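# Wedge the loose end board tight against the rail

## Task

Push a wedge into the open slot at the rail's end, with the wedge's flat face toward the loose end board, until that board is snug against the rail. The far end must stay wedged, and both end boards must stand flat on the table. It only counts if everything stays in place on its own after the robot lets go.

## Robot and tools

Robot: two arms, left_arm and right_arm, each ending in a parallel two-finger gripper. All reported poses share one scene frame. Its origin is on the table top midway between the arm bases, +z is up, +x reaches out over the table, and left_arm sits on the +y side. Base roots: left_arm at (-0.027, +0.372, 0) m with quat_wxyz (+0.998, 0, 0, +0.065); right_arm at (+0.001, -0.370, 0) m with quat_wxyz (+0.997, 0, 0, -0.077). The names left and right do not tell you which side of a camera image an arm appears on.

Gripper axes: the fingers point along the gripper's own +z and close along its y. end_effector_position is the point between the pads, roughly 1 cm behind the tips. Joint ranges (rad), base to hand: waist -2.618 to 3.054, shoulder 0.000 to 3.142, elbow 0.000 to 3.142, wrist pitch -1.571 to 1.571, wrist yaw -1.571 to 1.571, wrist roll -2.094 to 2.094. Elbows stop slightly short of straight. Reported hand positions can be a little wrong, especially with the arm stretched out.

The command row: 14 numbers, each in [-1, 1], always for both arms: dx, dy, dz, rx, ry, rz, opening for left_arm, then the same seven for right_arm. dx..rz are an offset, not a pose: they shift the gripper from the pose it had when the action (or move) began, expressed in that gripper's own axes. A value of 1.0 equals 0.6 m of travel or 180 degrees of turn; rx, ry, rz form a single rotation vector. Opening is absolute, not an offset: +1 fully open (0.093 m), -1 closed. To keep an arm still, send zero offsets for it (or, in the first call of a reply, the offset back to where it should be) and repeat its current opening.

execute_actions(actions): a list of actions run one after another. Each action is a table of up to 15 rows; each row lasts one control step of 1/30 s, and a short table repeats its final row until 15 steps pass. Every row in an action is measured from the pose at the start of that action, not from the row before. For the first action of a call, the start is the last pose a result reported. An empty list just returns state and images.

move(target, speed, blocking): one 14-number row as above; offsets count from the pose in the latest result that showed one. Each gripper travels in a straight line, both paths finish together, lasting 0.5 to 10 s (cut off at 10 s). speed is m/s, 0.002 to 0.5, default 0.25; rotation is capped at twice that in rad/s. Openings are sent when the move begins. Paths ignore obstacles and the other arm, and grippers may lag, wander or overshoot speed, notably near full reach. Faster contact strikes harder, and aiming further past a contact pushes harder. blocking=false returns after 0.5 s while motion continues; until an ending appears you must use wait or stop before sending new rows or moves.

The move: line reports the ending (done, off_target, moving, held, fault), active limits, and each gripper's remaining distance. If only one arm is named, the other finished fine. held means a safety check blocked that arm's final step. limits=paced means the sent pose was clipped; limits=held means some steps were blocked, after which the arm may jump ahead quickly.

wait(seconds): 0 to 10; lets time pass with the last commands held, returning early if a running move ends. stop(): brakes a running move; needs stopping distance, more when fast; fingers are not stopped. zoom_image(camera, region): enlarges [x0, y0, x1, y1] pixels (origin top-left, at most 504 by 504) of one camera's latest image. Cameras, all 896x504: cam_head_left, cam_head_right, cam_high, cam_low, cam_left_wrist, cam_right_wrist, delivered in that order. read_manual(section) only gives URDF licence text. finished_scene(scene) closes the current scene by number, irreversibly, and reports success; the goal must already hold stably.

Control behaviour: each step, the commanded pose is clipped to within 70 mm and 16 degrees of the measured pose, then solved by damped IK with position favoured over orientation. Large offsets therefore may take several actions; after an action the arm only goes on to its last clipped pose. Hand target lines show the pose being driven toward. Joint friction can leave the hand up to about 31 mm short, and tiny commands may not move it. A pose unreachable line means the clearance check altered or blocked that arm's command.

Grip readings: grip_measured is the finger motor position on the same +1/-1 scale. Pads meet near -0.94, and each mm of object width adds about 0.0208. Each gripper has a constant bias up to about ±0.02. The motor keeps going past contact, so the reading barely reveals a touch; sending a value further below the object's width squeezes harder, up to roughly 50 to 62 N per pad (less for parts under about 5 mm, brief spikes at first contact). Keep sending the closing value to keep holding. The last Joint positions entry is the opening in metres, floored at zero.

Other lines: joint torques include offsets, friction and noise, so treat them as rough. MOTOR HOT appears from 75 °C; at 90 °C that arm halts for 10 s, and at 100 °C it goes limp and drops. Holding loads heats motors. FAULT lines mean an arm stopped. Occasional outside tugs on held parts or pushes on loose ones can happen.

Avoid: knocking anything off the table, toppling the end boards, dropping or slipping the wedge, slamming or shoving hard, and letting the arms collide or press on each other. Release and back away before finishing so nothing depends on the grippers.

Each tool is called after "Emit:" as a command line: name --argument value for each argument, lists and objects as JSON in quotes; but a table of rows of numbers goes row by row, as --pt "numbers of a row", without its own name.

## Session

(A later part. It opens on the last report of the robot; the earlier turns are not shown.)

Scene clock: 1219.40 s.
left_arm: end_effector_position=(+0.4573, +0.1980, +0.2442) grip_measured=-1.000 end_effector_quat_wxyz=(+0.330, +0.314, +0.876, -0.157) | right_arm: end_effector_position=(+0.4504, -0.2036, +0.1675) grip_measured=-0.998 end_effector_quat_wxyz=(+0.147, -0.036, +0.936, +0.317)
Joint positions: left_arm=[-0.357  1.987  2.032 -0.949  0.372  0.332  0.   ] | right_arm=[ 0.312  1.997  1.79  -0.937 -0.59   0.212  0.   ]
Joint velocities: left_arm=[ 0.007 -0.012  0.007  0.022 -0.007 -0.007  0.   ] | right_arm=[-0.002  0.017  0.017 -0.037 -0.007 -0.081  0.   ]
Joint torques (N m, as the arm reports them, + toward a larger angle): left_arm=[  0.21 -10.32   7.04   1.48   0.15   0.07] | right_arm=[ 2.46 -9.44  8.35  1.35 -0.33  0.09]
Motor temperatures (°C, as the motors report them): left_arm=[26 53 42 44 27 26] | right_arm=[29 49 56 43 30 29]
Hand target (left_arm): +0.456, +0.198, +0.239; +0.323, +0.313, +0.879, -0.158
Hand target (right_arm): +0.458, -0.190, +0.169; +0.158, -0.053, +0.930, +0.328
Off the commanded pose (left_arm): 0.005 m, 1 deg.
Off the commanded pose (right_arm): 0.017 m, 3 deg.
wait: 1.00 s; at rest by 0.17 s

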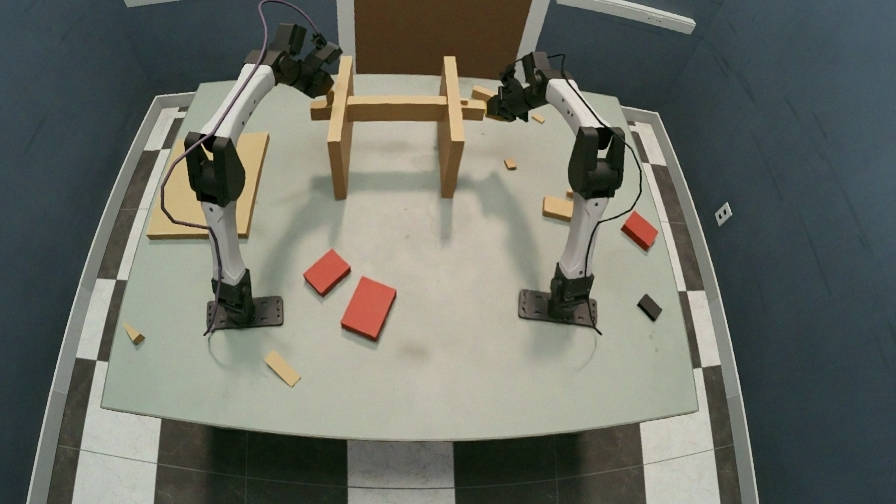

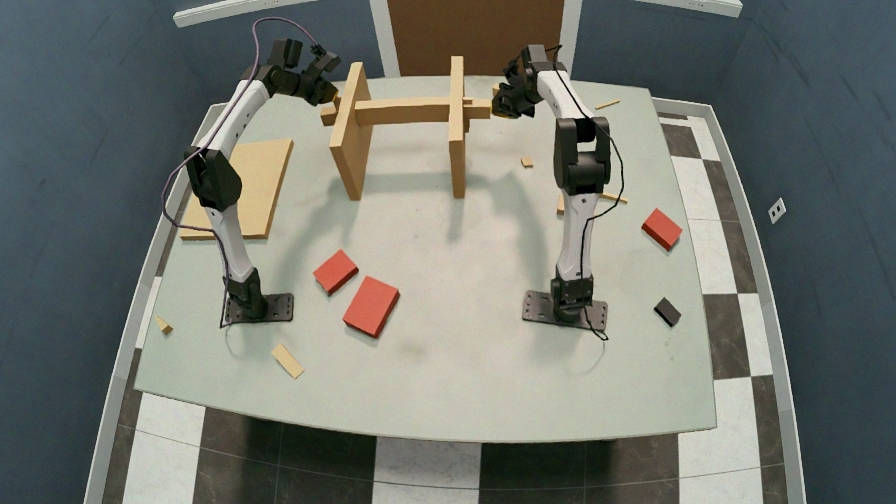

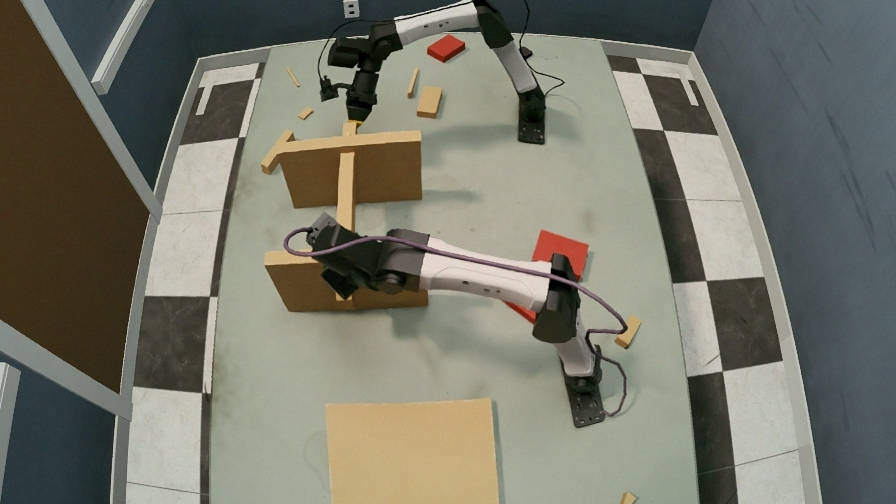

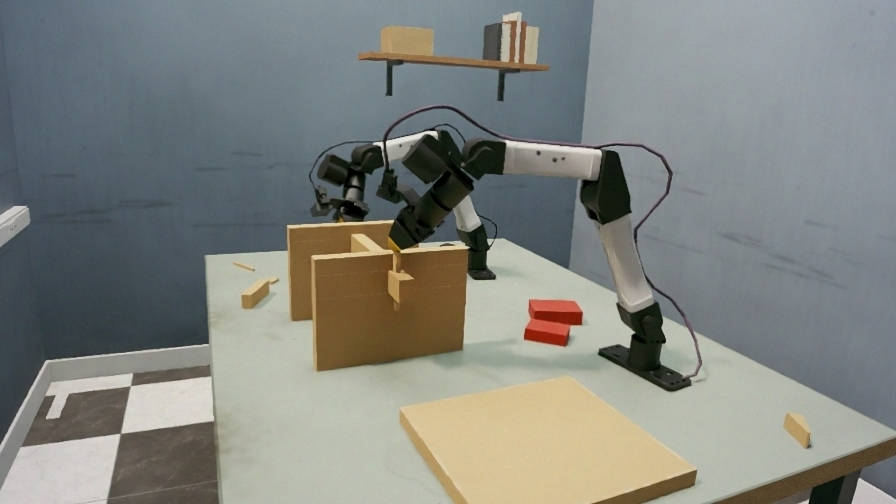

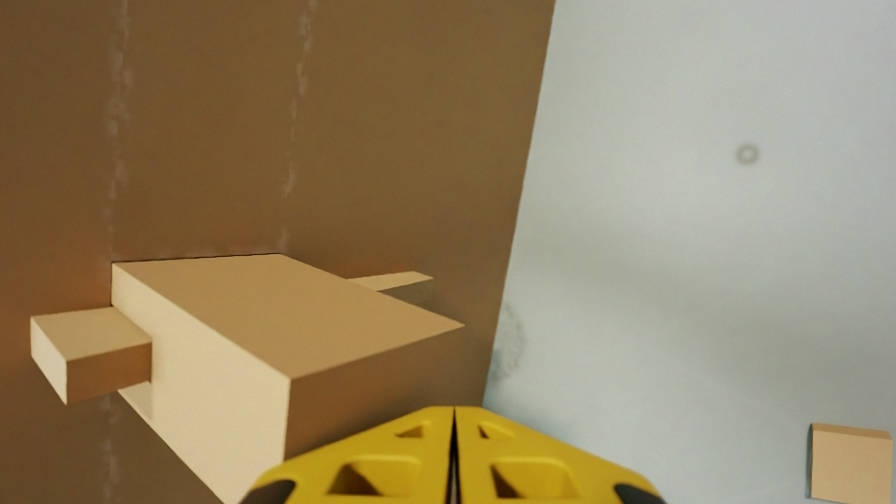

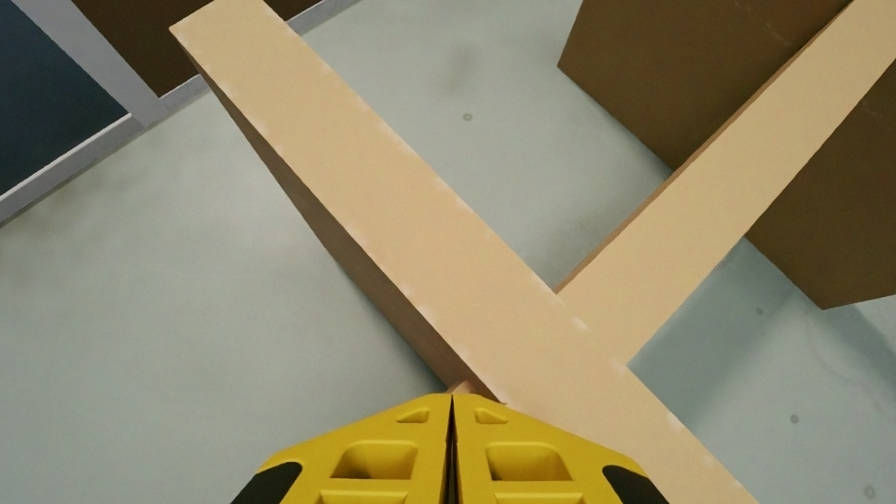

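Emit:
execute_actions --actions '[[[0.0094,0.0004,0.0086,0.0019,0.0056,-0.0023,-1,-0.01579,0.01987,0.01869,-0.0092,-0.0043,-0.0113,-1],[0.0128,0.0006,0.0117,0.0026,0.0076,-0.0031,-1,-0.01569,0.02253,0.02070,-0.0092,-0.0043,-0.0113,-1],[0.0155,0.0007,0.0142,0.0032,0.0092,-0.0038,-1,-0.01560,0.02518,0.02272,-0.0092,-0.0043,-0.0113,-1],[0.0189,0.0009,0.0173,0.0038,0.0112,-0.0046,-1,-0.01557,0.02598,0.02332,-0.0092,-0.0043,-0.0113,-1],[0.0216,0.0010,0.0198,0.0044,0.0128,-0.0052,-1,-0.01554,0.02678,0.02392,-0.0092,-0.0043,-0.0113,-1],[0.0250,0.0012,0.0229,0.0051,0.0148,-0.0060,-1,-0.01552,0.02757,0.02453,-0.0092,-0.0043,-0.0113,-1],[0.0278,0.0013,0.0254,0.0057,0.0165,-0.0067,-1,-0.01549,0.02837,0.02513,-0.0092,-0.0043,-0.0113,-1],[0.0305,0.0014,0.0279,0.0062,0.0181,-0.0074,-1,-0.01546,0.02917,0.02574,-0.0092,-0.0043,-0.0113,-1],[0.0305,0.0014,0.0279,0.0062,0.0181,-0.0074,-1,-0.01543,0.02997,0.02634,-0.0092,-0.0043,-0.0113,-1],[0.0305,0.0014,0.0279,0.0062,0.0181,-0.0074,-1,-0.01540,0.03076,0.02694,-0.0092,-0.0043,-0.0113,-1],[0.0305,0.0014,0.0279,0.0062,0.0181,-0.0074,-1,-0.01538,0.03156,0.02755,-0.0092,-0.0043,-0.0113,-1],[0.0305,0.0014,0.0279,0.0062,0.0181,-0.0074,-1,-0.01535,0.03236,0.02815,-0.0092,-0.0043,-0.0113,-1],[0.0305,0.0014,0.0279,0.0062,0.0181,-0.0074,-1,-0.01532,0.03315,0.02876,-0.0092,-0.0043,-0.0113,-1],[0.0305,0.0014,0.0279,0.0062,0.0181,-0.0074,-1,-0.01529,0.03395,0.02936,-0.0092,-0.0043,-0.0113,-1],[0.0305,0.0014,0.0279,0.0062,0.0181,-0.0074,-1,-0.01526,0.03475,0.02996,-0.0092,-0.0043,-0.0113,-1]]]'

Emit:
wait --seconds 1

Scene clock: 1247.90 s.
left_arm: end_effector_position=(+0.4575, +0.1980, +0.2442) grip_measured=-1.000 end_effector_quat_wxyz=(+0.330, +0.314, +0.876, -0.157) | right_arm: end_effector_position=(+0.4503, -0.2028, +0.1669) grip_measured=-0.998 end_effector_quat_wxyz=(+0.145, -0.031, +0.938, +0.315)
Joint positions: left_arm=[-0.357  1.987  2.032 -0.949  0.371  0.332  0.   ] | right_arm=[ 0.316  1.997  1.79  -0.937 -0.583  0.226  0.   ]
Joint velocities: left_arm=[-0.002 -0.012 -0.022 -0.037 -0.007  0.007  0.   ] | right_arm=[-0.012  0.007  0.017 -0.066 -0.007  0.051  0.   ]
Joint torques (N m, as the arm reports them, + toward a larger angle): left_arm=[ 0.44 -8.49  5.64  1.39  0.19  0.09] | right_arm=[ 5.   -9.1   8.69  1.49 -0.32  0.25]
Motor temperatures (°C, as the motors report them): left_arm=[26 58 44 44 27 26] | right_arm=[29 49 56 43 30 29]
Hand target (left_arm): +0.455, +0.199, +0.220; +0.300, +0.311, +0.887, -0.161
Hand target (right_arm): +0.458, -0.177, +0.169; +0.157, -0.054, +0.930, +0.328
Off the commanded pose (left_arm): 0.025 m, 4 deg.
Off the commanded pose (right_arm): 0.028 m, 3 deg.

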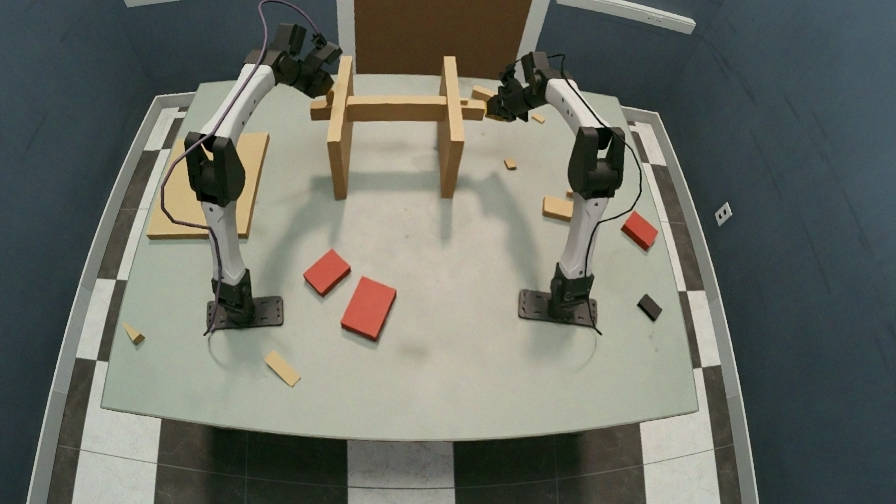

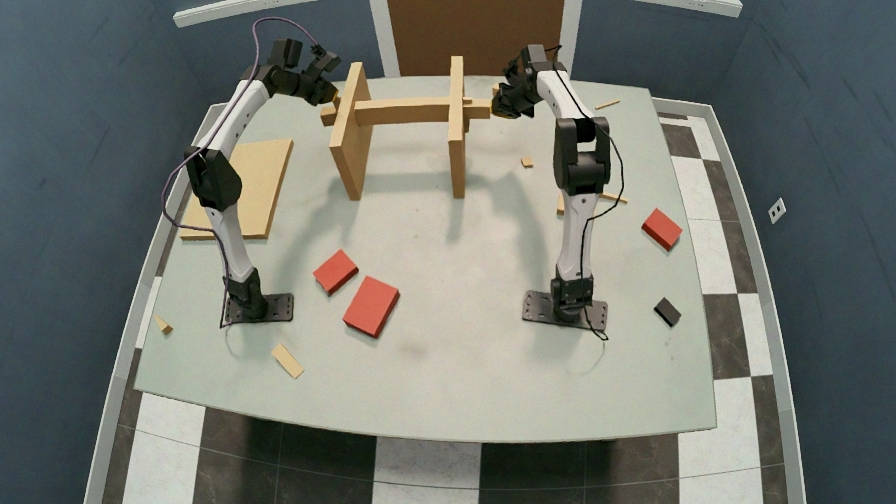

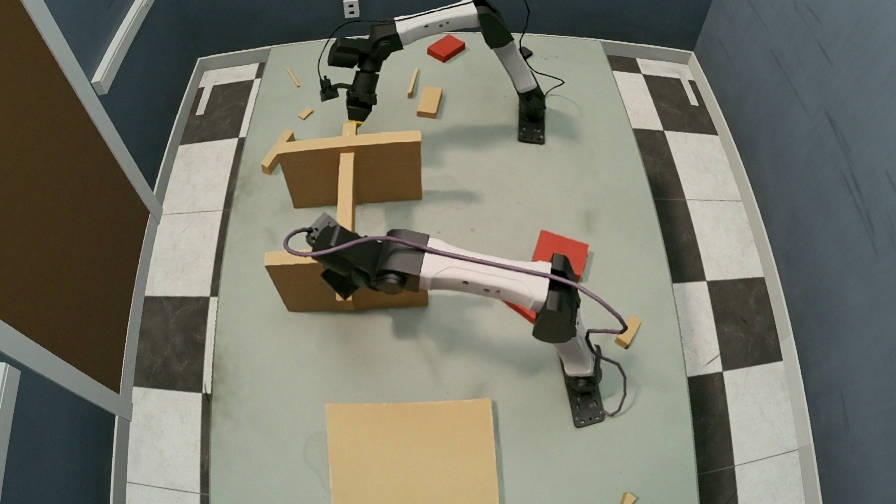

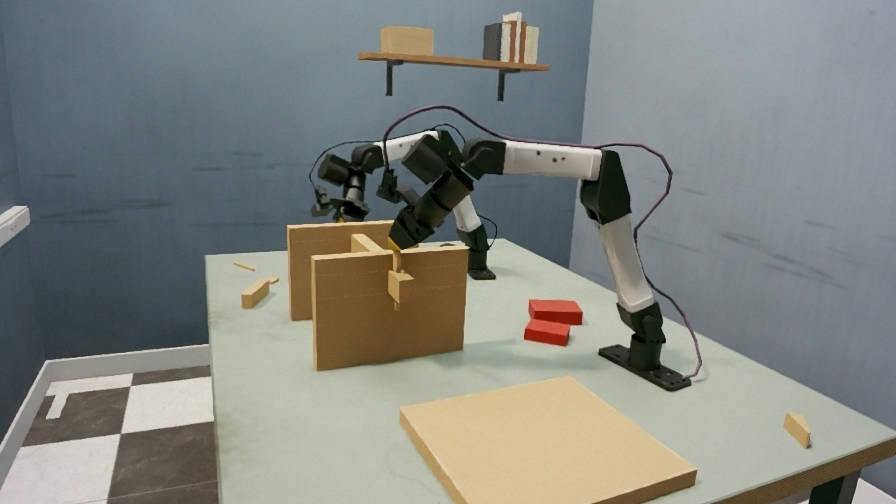

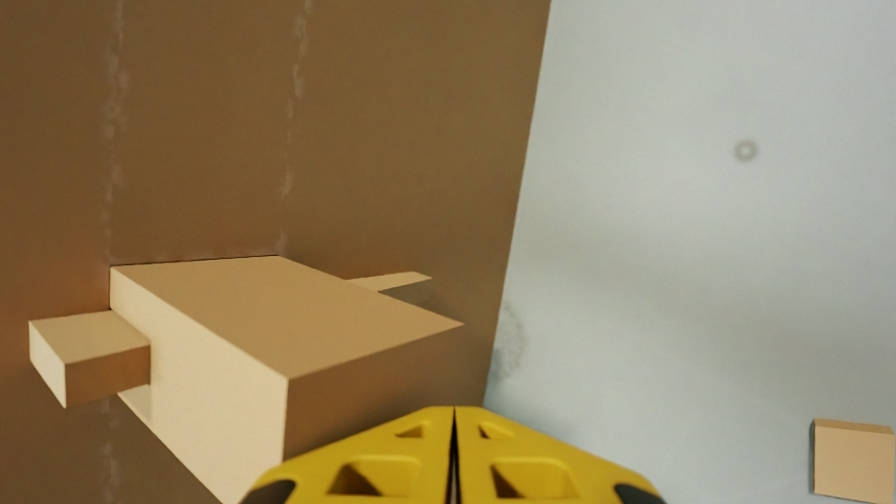

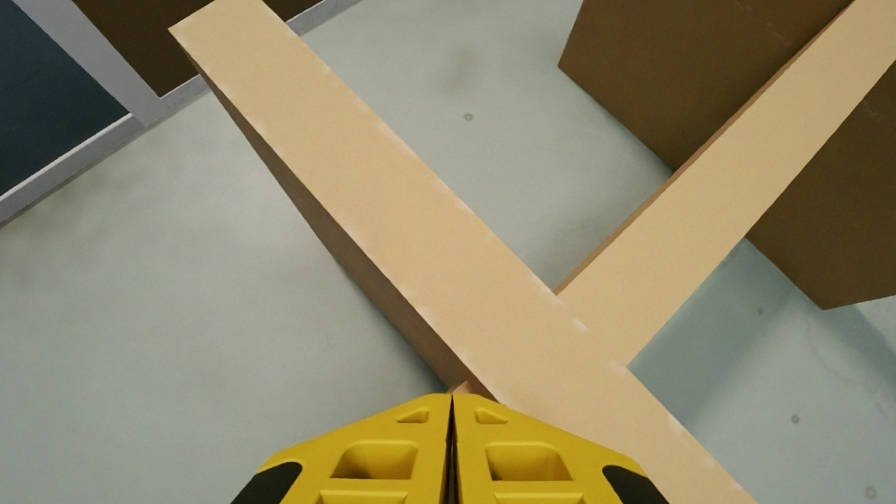

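Scene clock: 1248.90 s.
left_arm: end_effector_position=(+0.4576, +0.1981, +0.2442) grip_measured=-1.000 end_effector_quat_wxyz=(+0.330, +0.314, +0.876, -0.157) | right_arm: end_effector_position=(+0.4503, -0.2029, +0.1669) grip_measured=-0.998 end_effector_quat_wxyz=(+0.144, -0.029, +0.938, +0.315)
Joint positions: left_arm=[-0.357  1.987  2.032 -0.949  0.37   0.332  0.   ] | right_arm=[ 0.316  1.997  1.79  -0.937 -0.583  0.231  0.   ]
Joint velocities: left_arm=[-0.002 -0.007 -0.007 -0.022  0.051 -0.007  0.   ] | right_arm=[ 0.012 -0.002 -0.012 -0.095 -0.007 -0.037  0.   ]
Joint torques (N m, as the arm reports them, + toward a larger angle): left_arm=[ 0.33 -8.44  5.6   1.43  0.16  0.1 ] | right_arm=[ 5.02 -9.1   8.69  1.49 -0.27  0.26]
Motor temperatures (°C, as the motors report them): left_arm=[26 58 44 44 27 26] | right_arm=[29 49 56 43 30 29]
Hand target (left_arm): +0.455, +0.199, +0.220; +0.300, +0.311, +0.887, -0.161
Hand target (right_arm): +0.458, -0.177, +0.169; +0.157, -0.054, +0.930, +0.328
Off the commanded pose (left_arm): 0.025 m, 4 deg.
Off the commanded pose (right_arm): 0.028 m, 4 deg.
wait: 1.00 s; at rest by 0.17 s

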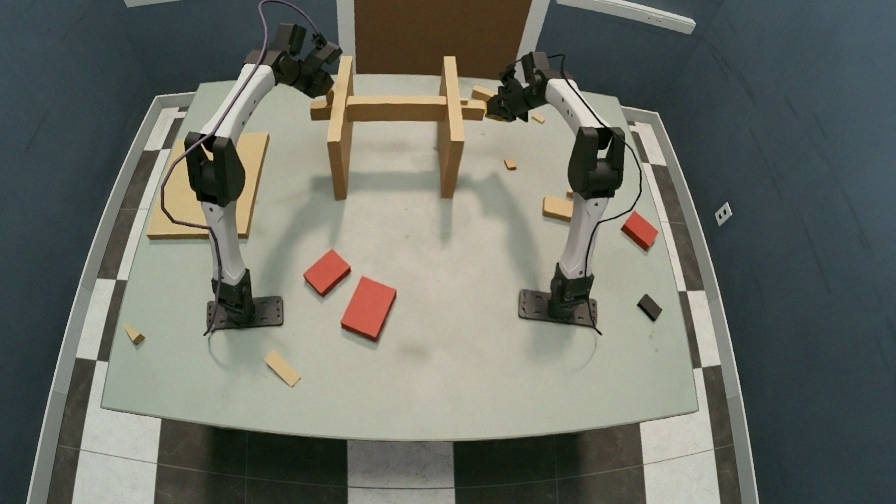

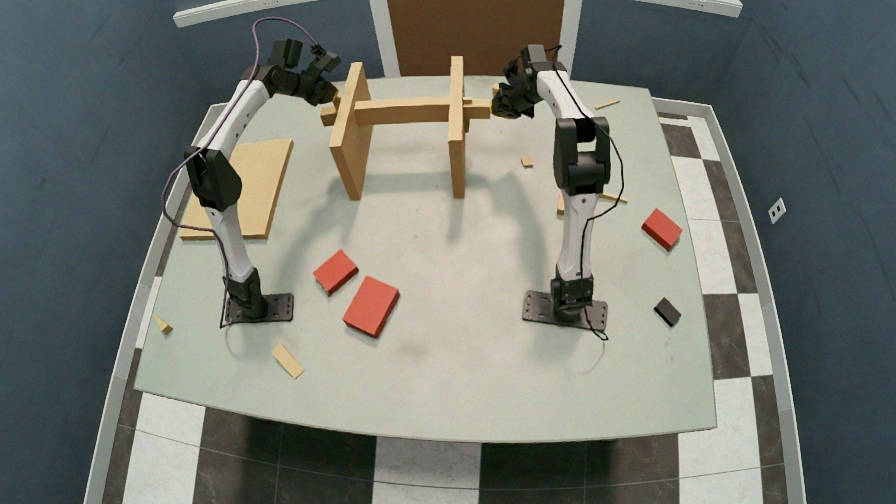

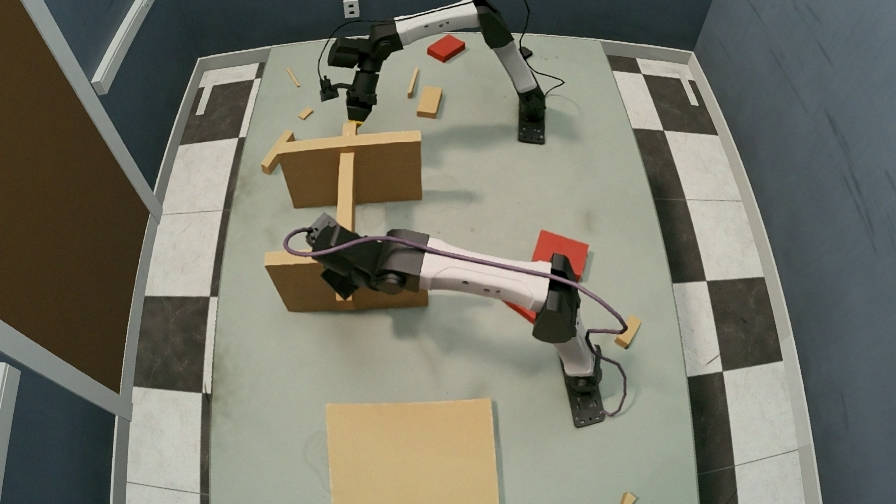

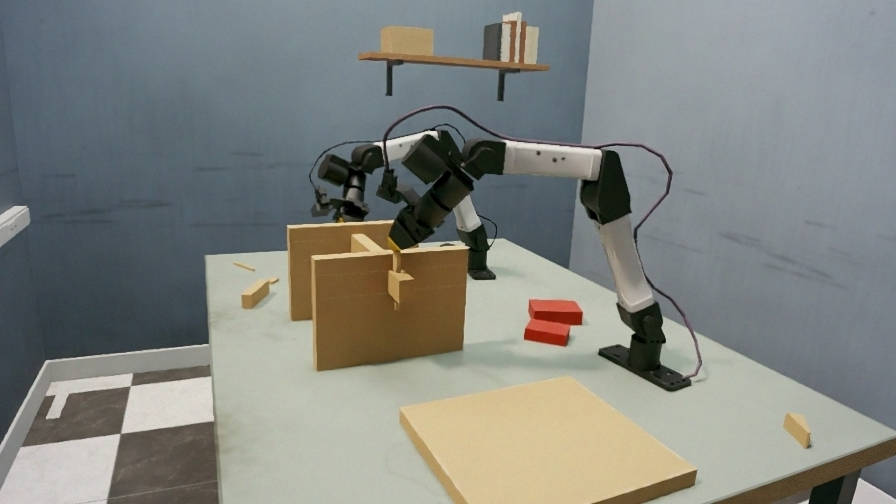

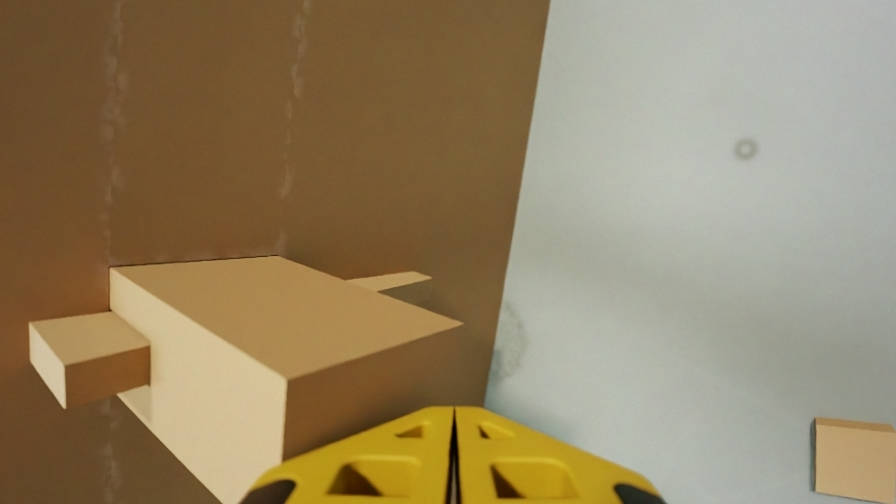

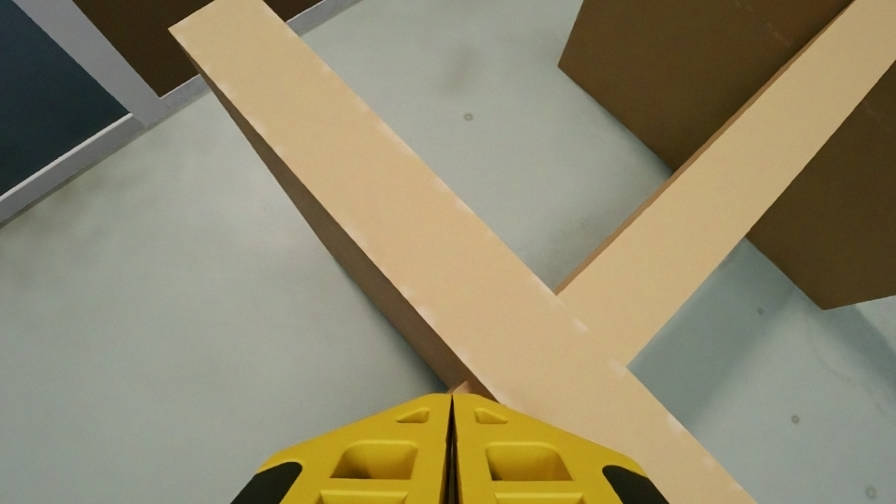

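Emit:
execute_actions --actions '[[[0.0341,0.0008,0.0308,0.0071,0.0207,-0.0085,-1,-0.01547,0.03475,0.02828,-0.0113,-0.0045,-0.0161,-1],[0.0376,0.0002,0.0336,0.0080,0.0233,-0.0095,-1,-0.01547,0.03475,0.02828,-0.0113,-0.0045,-0.0161,-1],[0.0412,-0.0004,0.0365,0.0089,0.0259,-0.0106,-1,-0.01547,0.03475,0.02828,-0.0113,-0.0045,-0.0161,-1],[0.0447,-0.0009,0.0394,0.0098,0.0285,-0.0116,-1,-0.01547,0.03475,0.02828,-0.0113,-0.0045,-0.0161,-1],[0.0483,-0.0015,0.0422,0.0107,0.0311,-0.0127,-1,-0.01547,0.03475,0.02828,-0.0113,-0.0045,-0.0161,-1],[0.0518,-0.0021,0.0451,0.0116,0.0337,-0.0138,-1,-0.01547,0.03475,0.02828,-0.0113,-0.0045,-0.0161,-1],[0.0554,-0.0027,0.0480,0.0125,0.0363,-0.0148,-1,-0.01547,0.03475,0.02828,-0.0113,-0.0045,-0.0161,-1],[0.0589,-0.0033,0.0508,0.0133,0.0388,-0.0159,-1,-0.01547,0.03475,0.02828,-0.0113,-0.0045,-0.0161,-1],[0.0625,-0.0039,0.0537,0.0142,0.0414,-0.0169,-1,-0.01547,0.03475,0.02828,-0.0113,-0.0045,-0.0161,-1],[0.0660,-0.0045,0.0566,0.0151,0.0440,-0.0180,-1,-0.01547,0.03475,0.02828,-0.0113,-0.0045,-0.0161,-1],[0.0696,-0.0051,0.0594,0.0160,0.0466,-0.0191,-1,-0.01547,0.03475,0.02828,-0.0113,-0.0045,-0.0161,-1],[0.0731,-0.0056,0.0623,0.0169,0.0492,-0.0201,-1,-0.01547,0.03475,0.02828,-0.0113,-0.0045,-0.0161,-1],[0.0767,-0.0062,0.0652,0.0178,0.0518,-0.0212,-1,-0.01547,0.03475,0.02828,-0.0113,-0.0045,-0.0161,-1],[0.0802,-0.0068,0.0680,0.0187,0.0544,-0.0222,-1,-0.01547,0.03475,0.02828,-0.0113,-0.0045,-0.0161,-1],[0.0838,-0.0074,0.0709,0.0196,0.0570,-0.0233,-1,-0.01547,0.03475,0.02828,-0.0113,-0.0045,-0.0161,-1]]]'

Emit:
wait --seconds 1

Scene clock: 1312.10 s.
left_arm: end_effector_position=(+0.4576, +0.1978, +0.2413) grip_measured=-1.000 end_effector_quat_wxyz=(+0.327, +0.313, +0.878, -0.158) | right_arm: end_effector_position=(+0.4504, -0.2031, +0.1668) grip_measured=-0.998 end_effector_quat_wxyz=(+0.144, -0.027, +0.938, +0.314)
Joint positions: left_arm=[-0.357  1.993  2.032 -0.951  0.372  0.331  0.   ] | right_arm=[ 0.316  1.997  1.79  -0.937 -0.581  0.233  0.   ]
Joint velocities: left_arm=[ 0.007 -0.002 -0.012  0.022  0.007 -0.081  0.   ] | right_arm=[-0.012  0.002 -0.002  0.066 -0.022 -0.037  0.   ]
Joint torques (N m, as the arm reports them, + toward a larger angle): left_arm=[-0.48 -4.49  5.77  0.61  0.1   0.02] | right_arm=[ 5.02 -9.12  8.68  1.49 -0.28  0.23]
Motor temperatures (°C, as the motors report them): left_arm=[26 58 43 43 27 26] | right_arm=[30 49 58 45 30 29]
Hand target (left_arm): +0.444, +0.198, +0.184; +0.237, +0.303, +0.908, -0.167
Hand target (right_arm): +0.458, -0.177, +0.169; +0.157, -0.053, +0.930, +0.328
Off the commanded pose (left_arm): 0.063 m, 11 deg.
Off the commanded pose (right_arm): 0.029 m, 4 deg.

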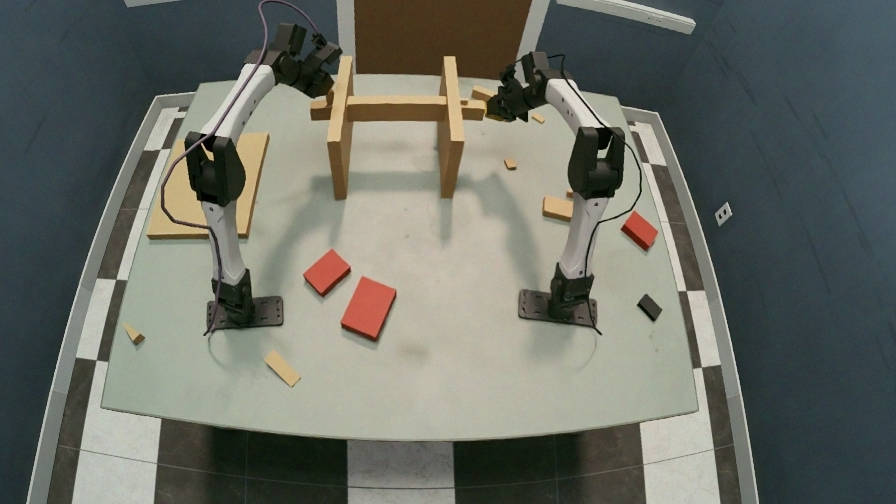

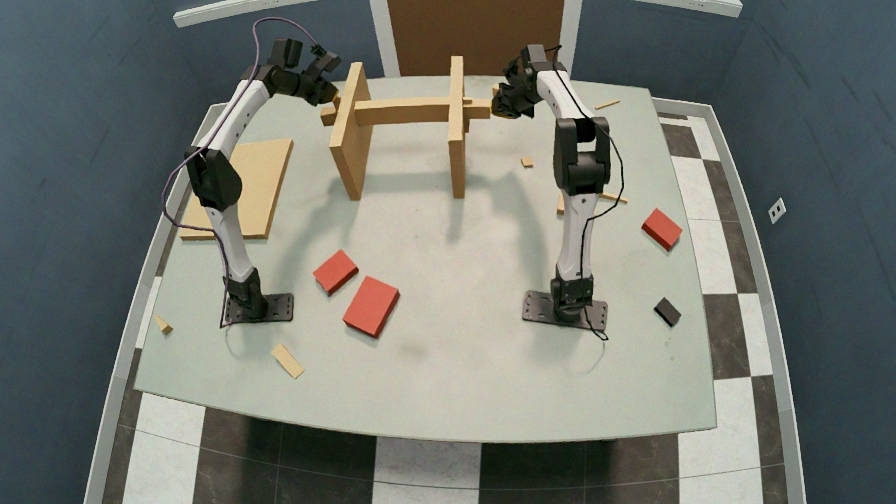

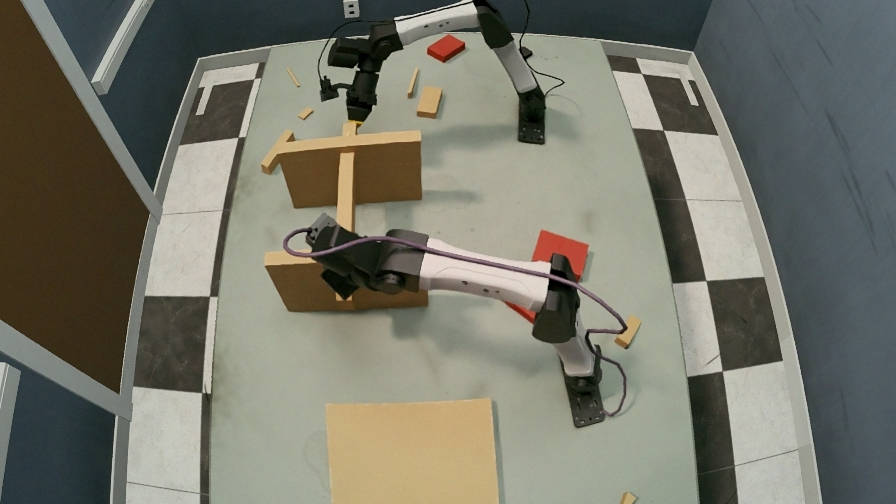

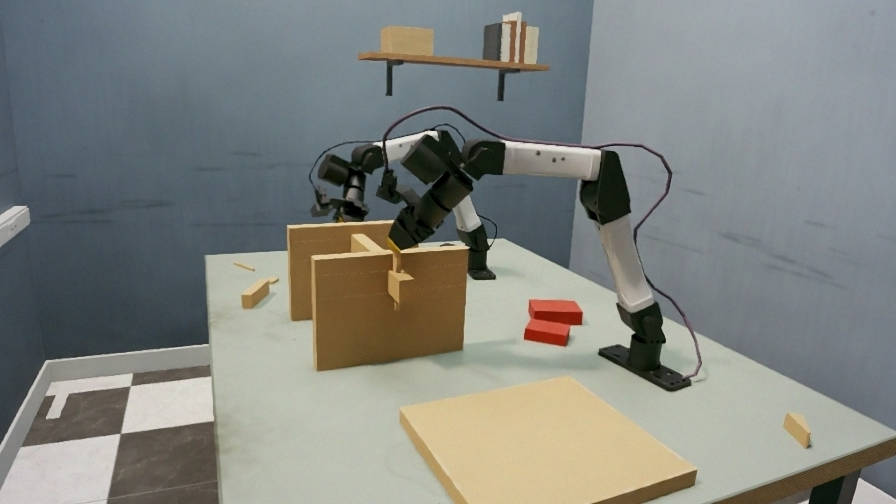

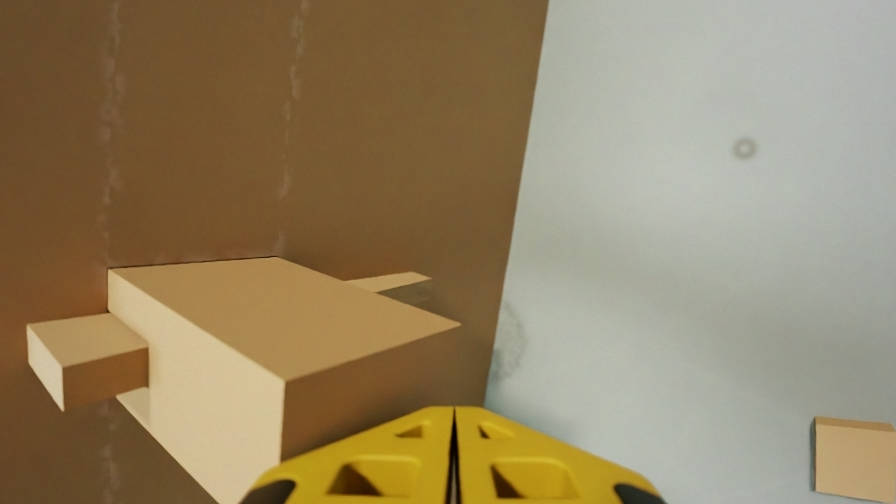

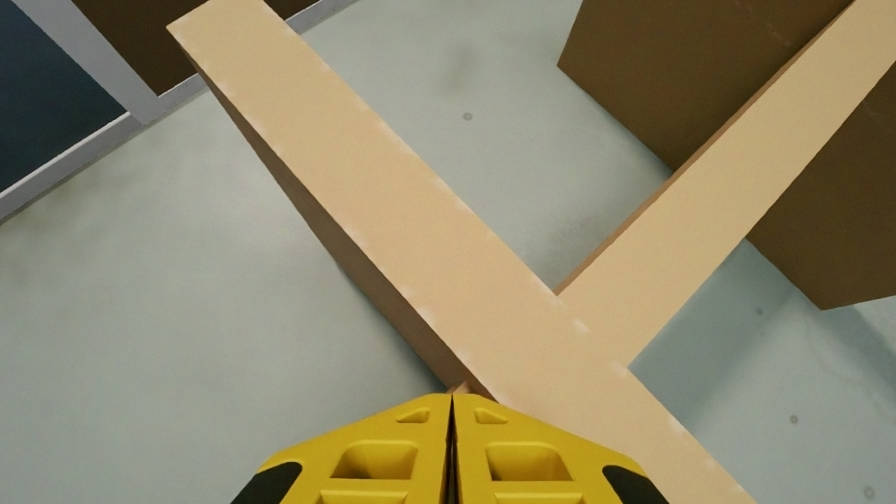

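Scene clock: 1313.10 s.
left_arm: end_effector_position=(+0.4576, +0.1977, +0.2413) grip_measured=-1.000 end_effector_quat_wxyz=(+0.326, +0.312, +0.878, -0.159) | right_arm: end_effector_position=(+0.4504, -0.2031, +0.1668) grip_measured=-0.998 end_effector_quat_wxyz=(+0.144, -0.027, +0.938, +0.314)
Joint positions: left_arm=[-0.357  1.993  2.032 -0.951  0.373  0.329  0.   ] | right_arm=[ 0.316  1.997  1.79  -0.937 -0.581  0.233  0.   ]
Joint velocities: left_arm=[-0.007 -0.017 -0.012 -0.007  0.022 -0.022  0.   ] | right_arm=[-0.017  0.012 -0.002  0.066 -0.051  0.007  0.   ]
Joint torques (N m, as the arm reports them, + toward a larger angle): left_arm=[-0.32 -4.56  5.7   0.58  0.13  0.  ] | right_arm=[ 5.02 -9.11  8.67  1.49 -0.29  0.24]
Motor temperatures (°C, as the motors report them): left_arm=[26 58 43 43 27 26] | right_arm=[30 49 58 45 30 29]
Hand target (left_arm): +0.444, +0.198, +0.184; +0.237, +0.303, +0.908, -0.167
Hand target (right_arm): +0.458, -0.177, +0.169; +0.157, -0.053, +0.930, +0.328
Off the commanded pose (left_arm): 0.063 m, 11 deg.
Off the commanded pose (right_arm): 0.029 m, 4 deg.
wait: 1.00 s; at rest by 0.17 s

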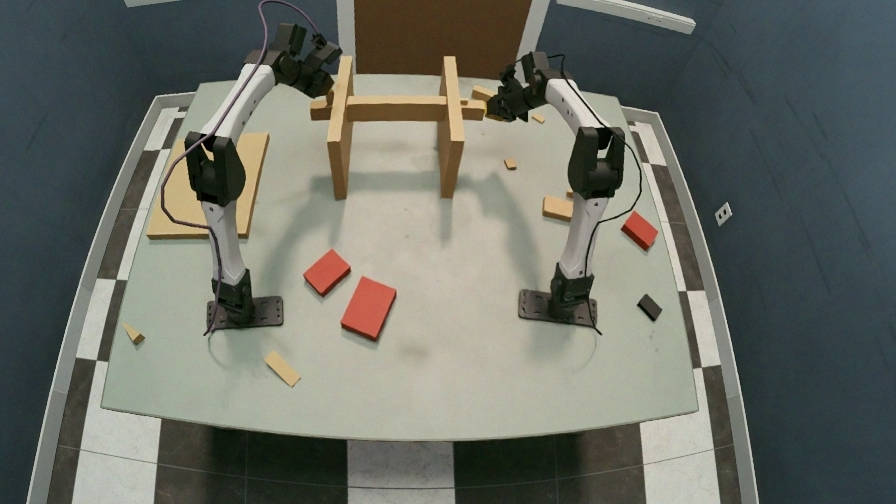

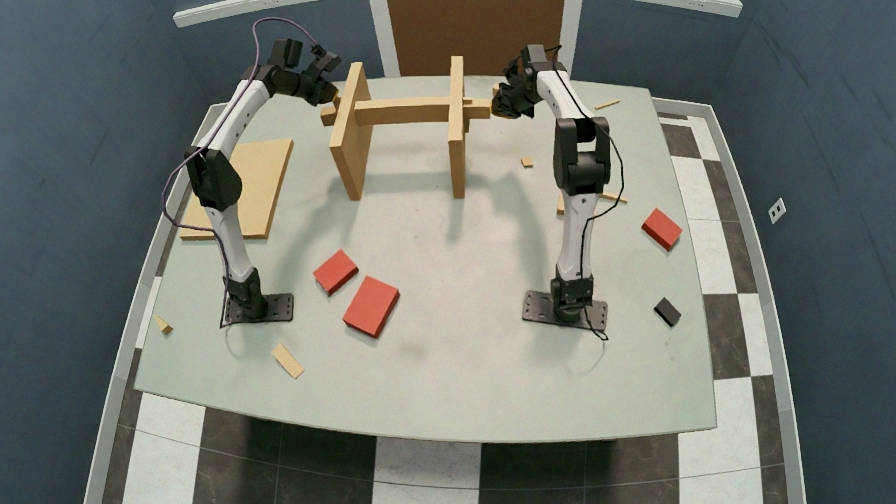

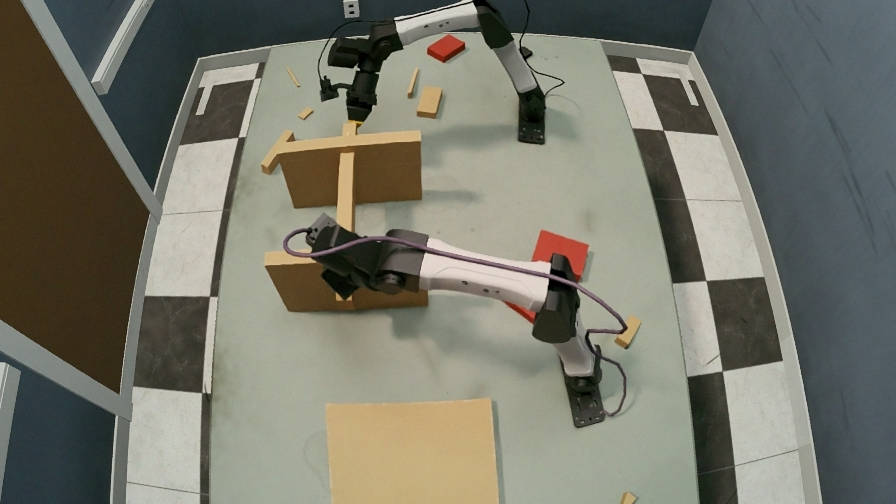

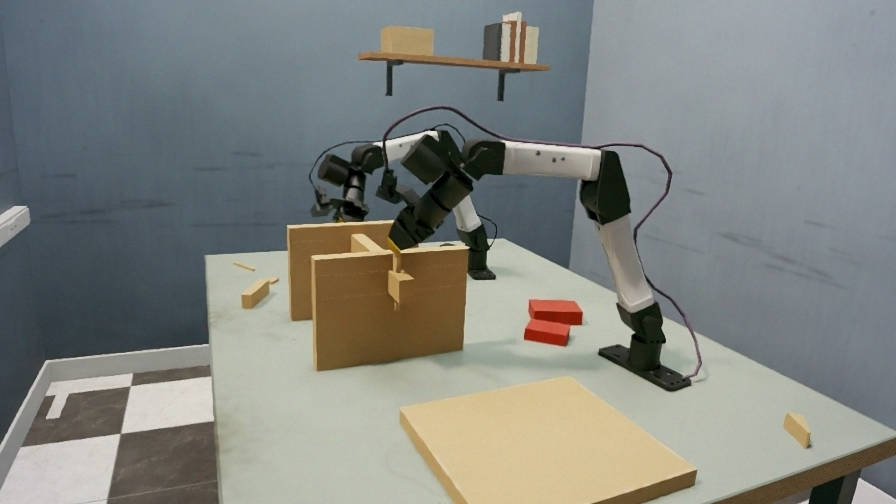

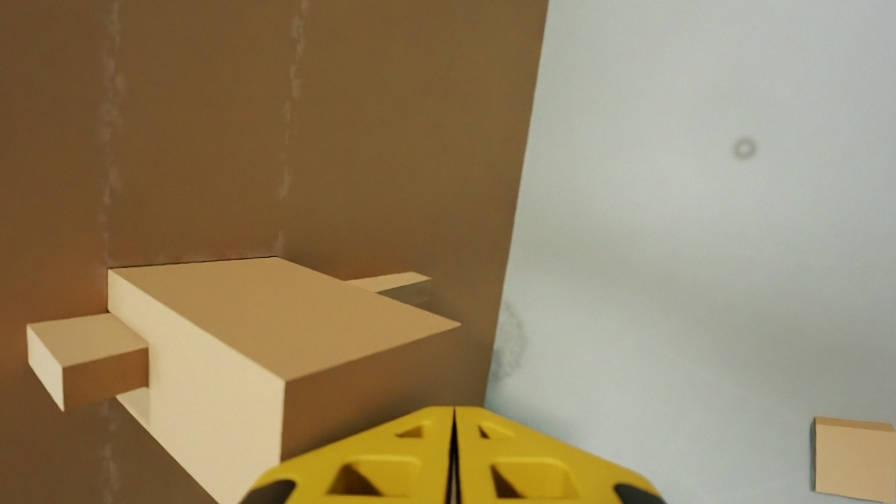

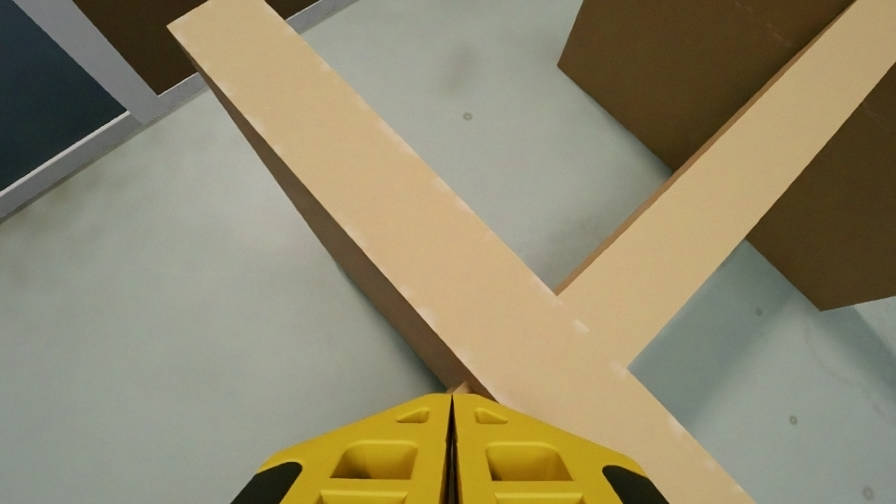

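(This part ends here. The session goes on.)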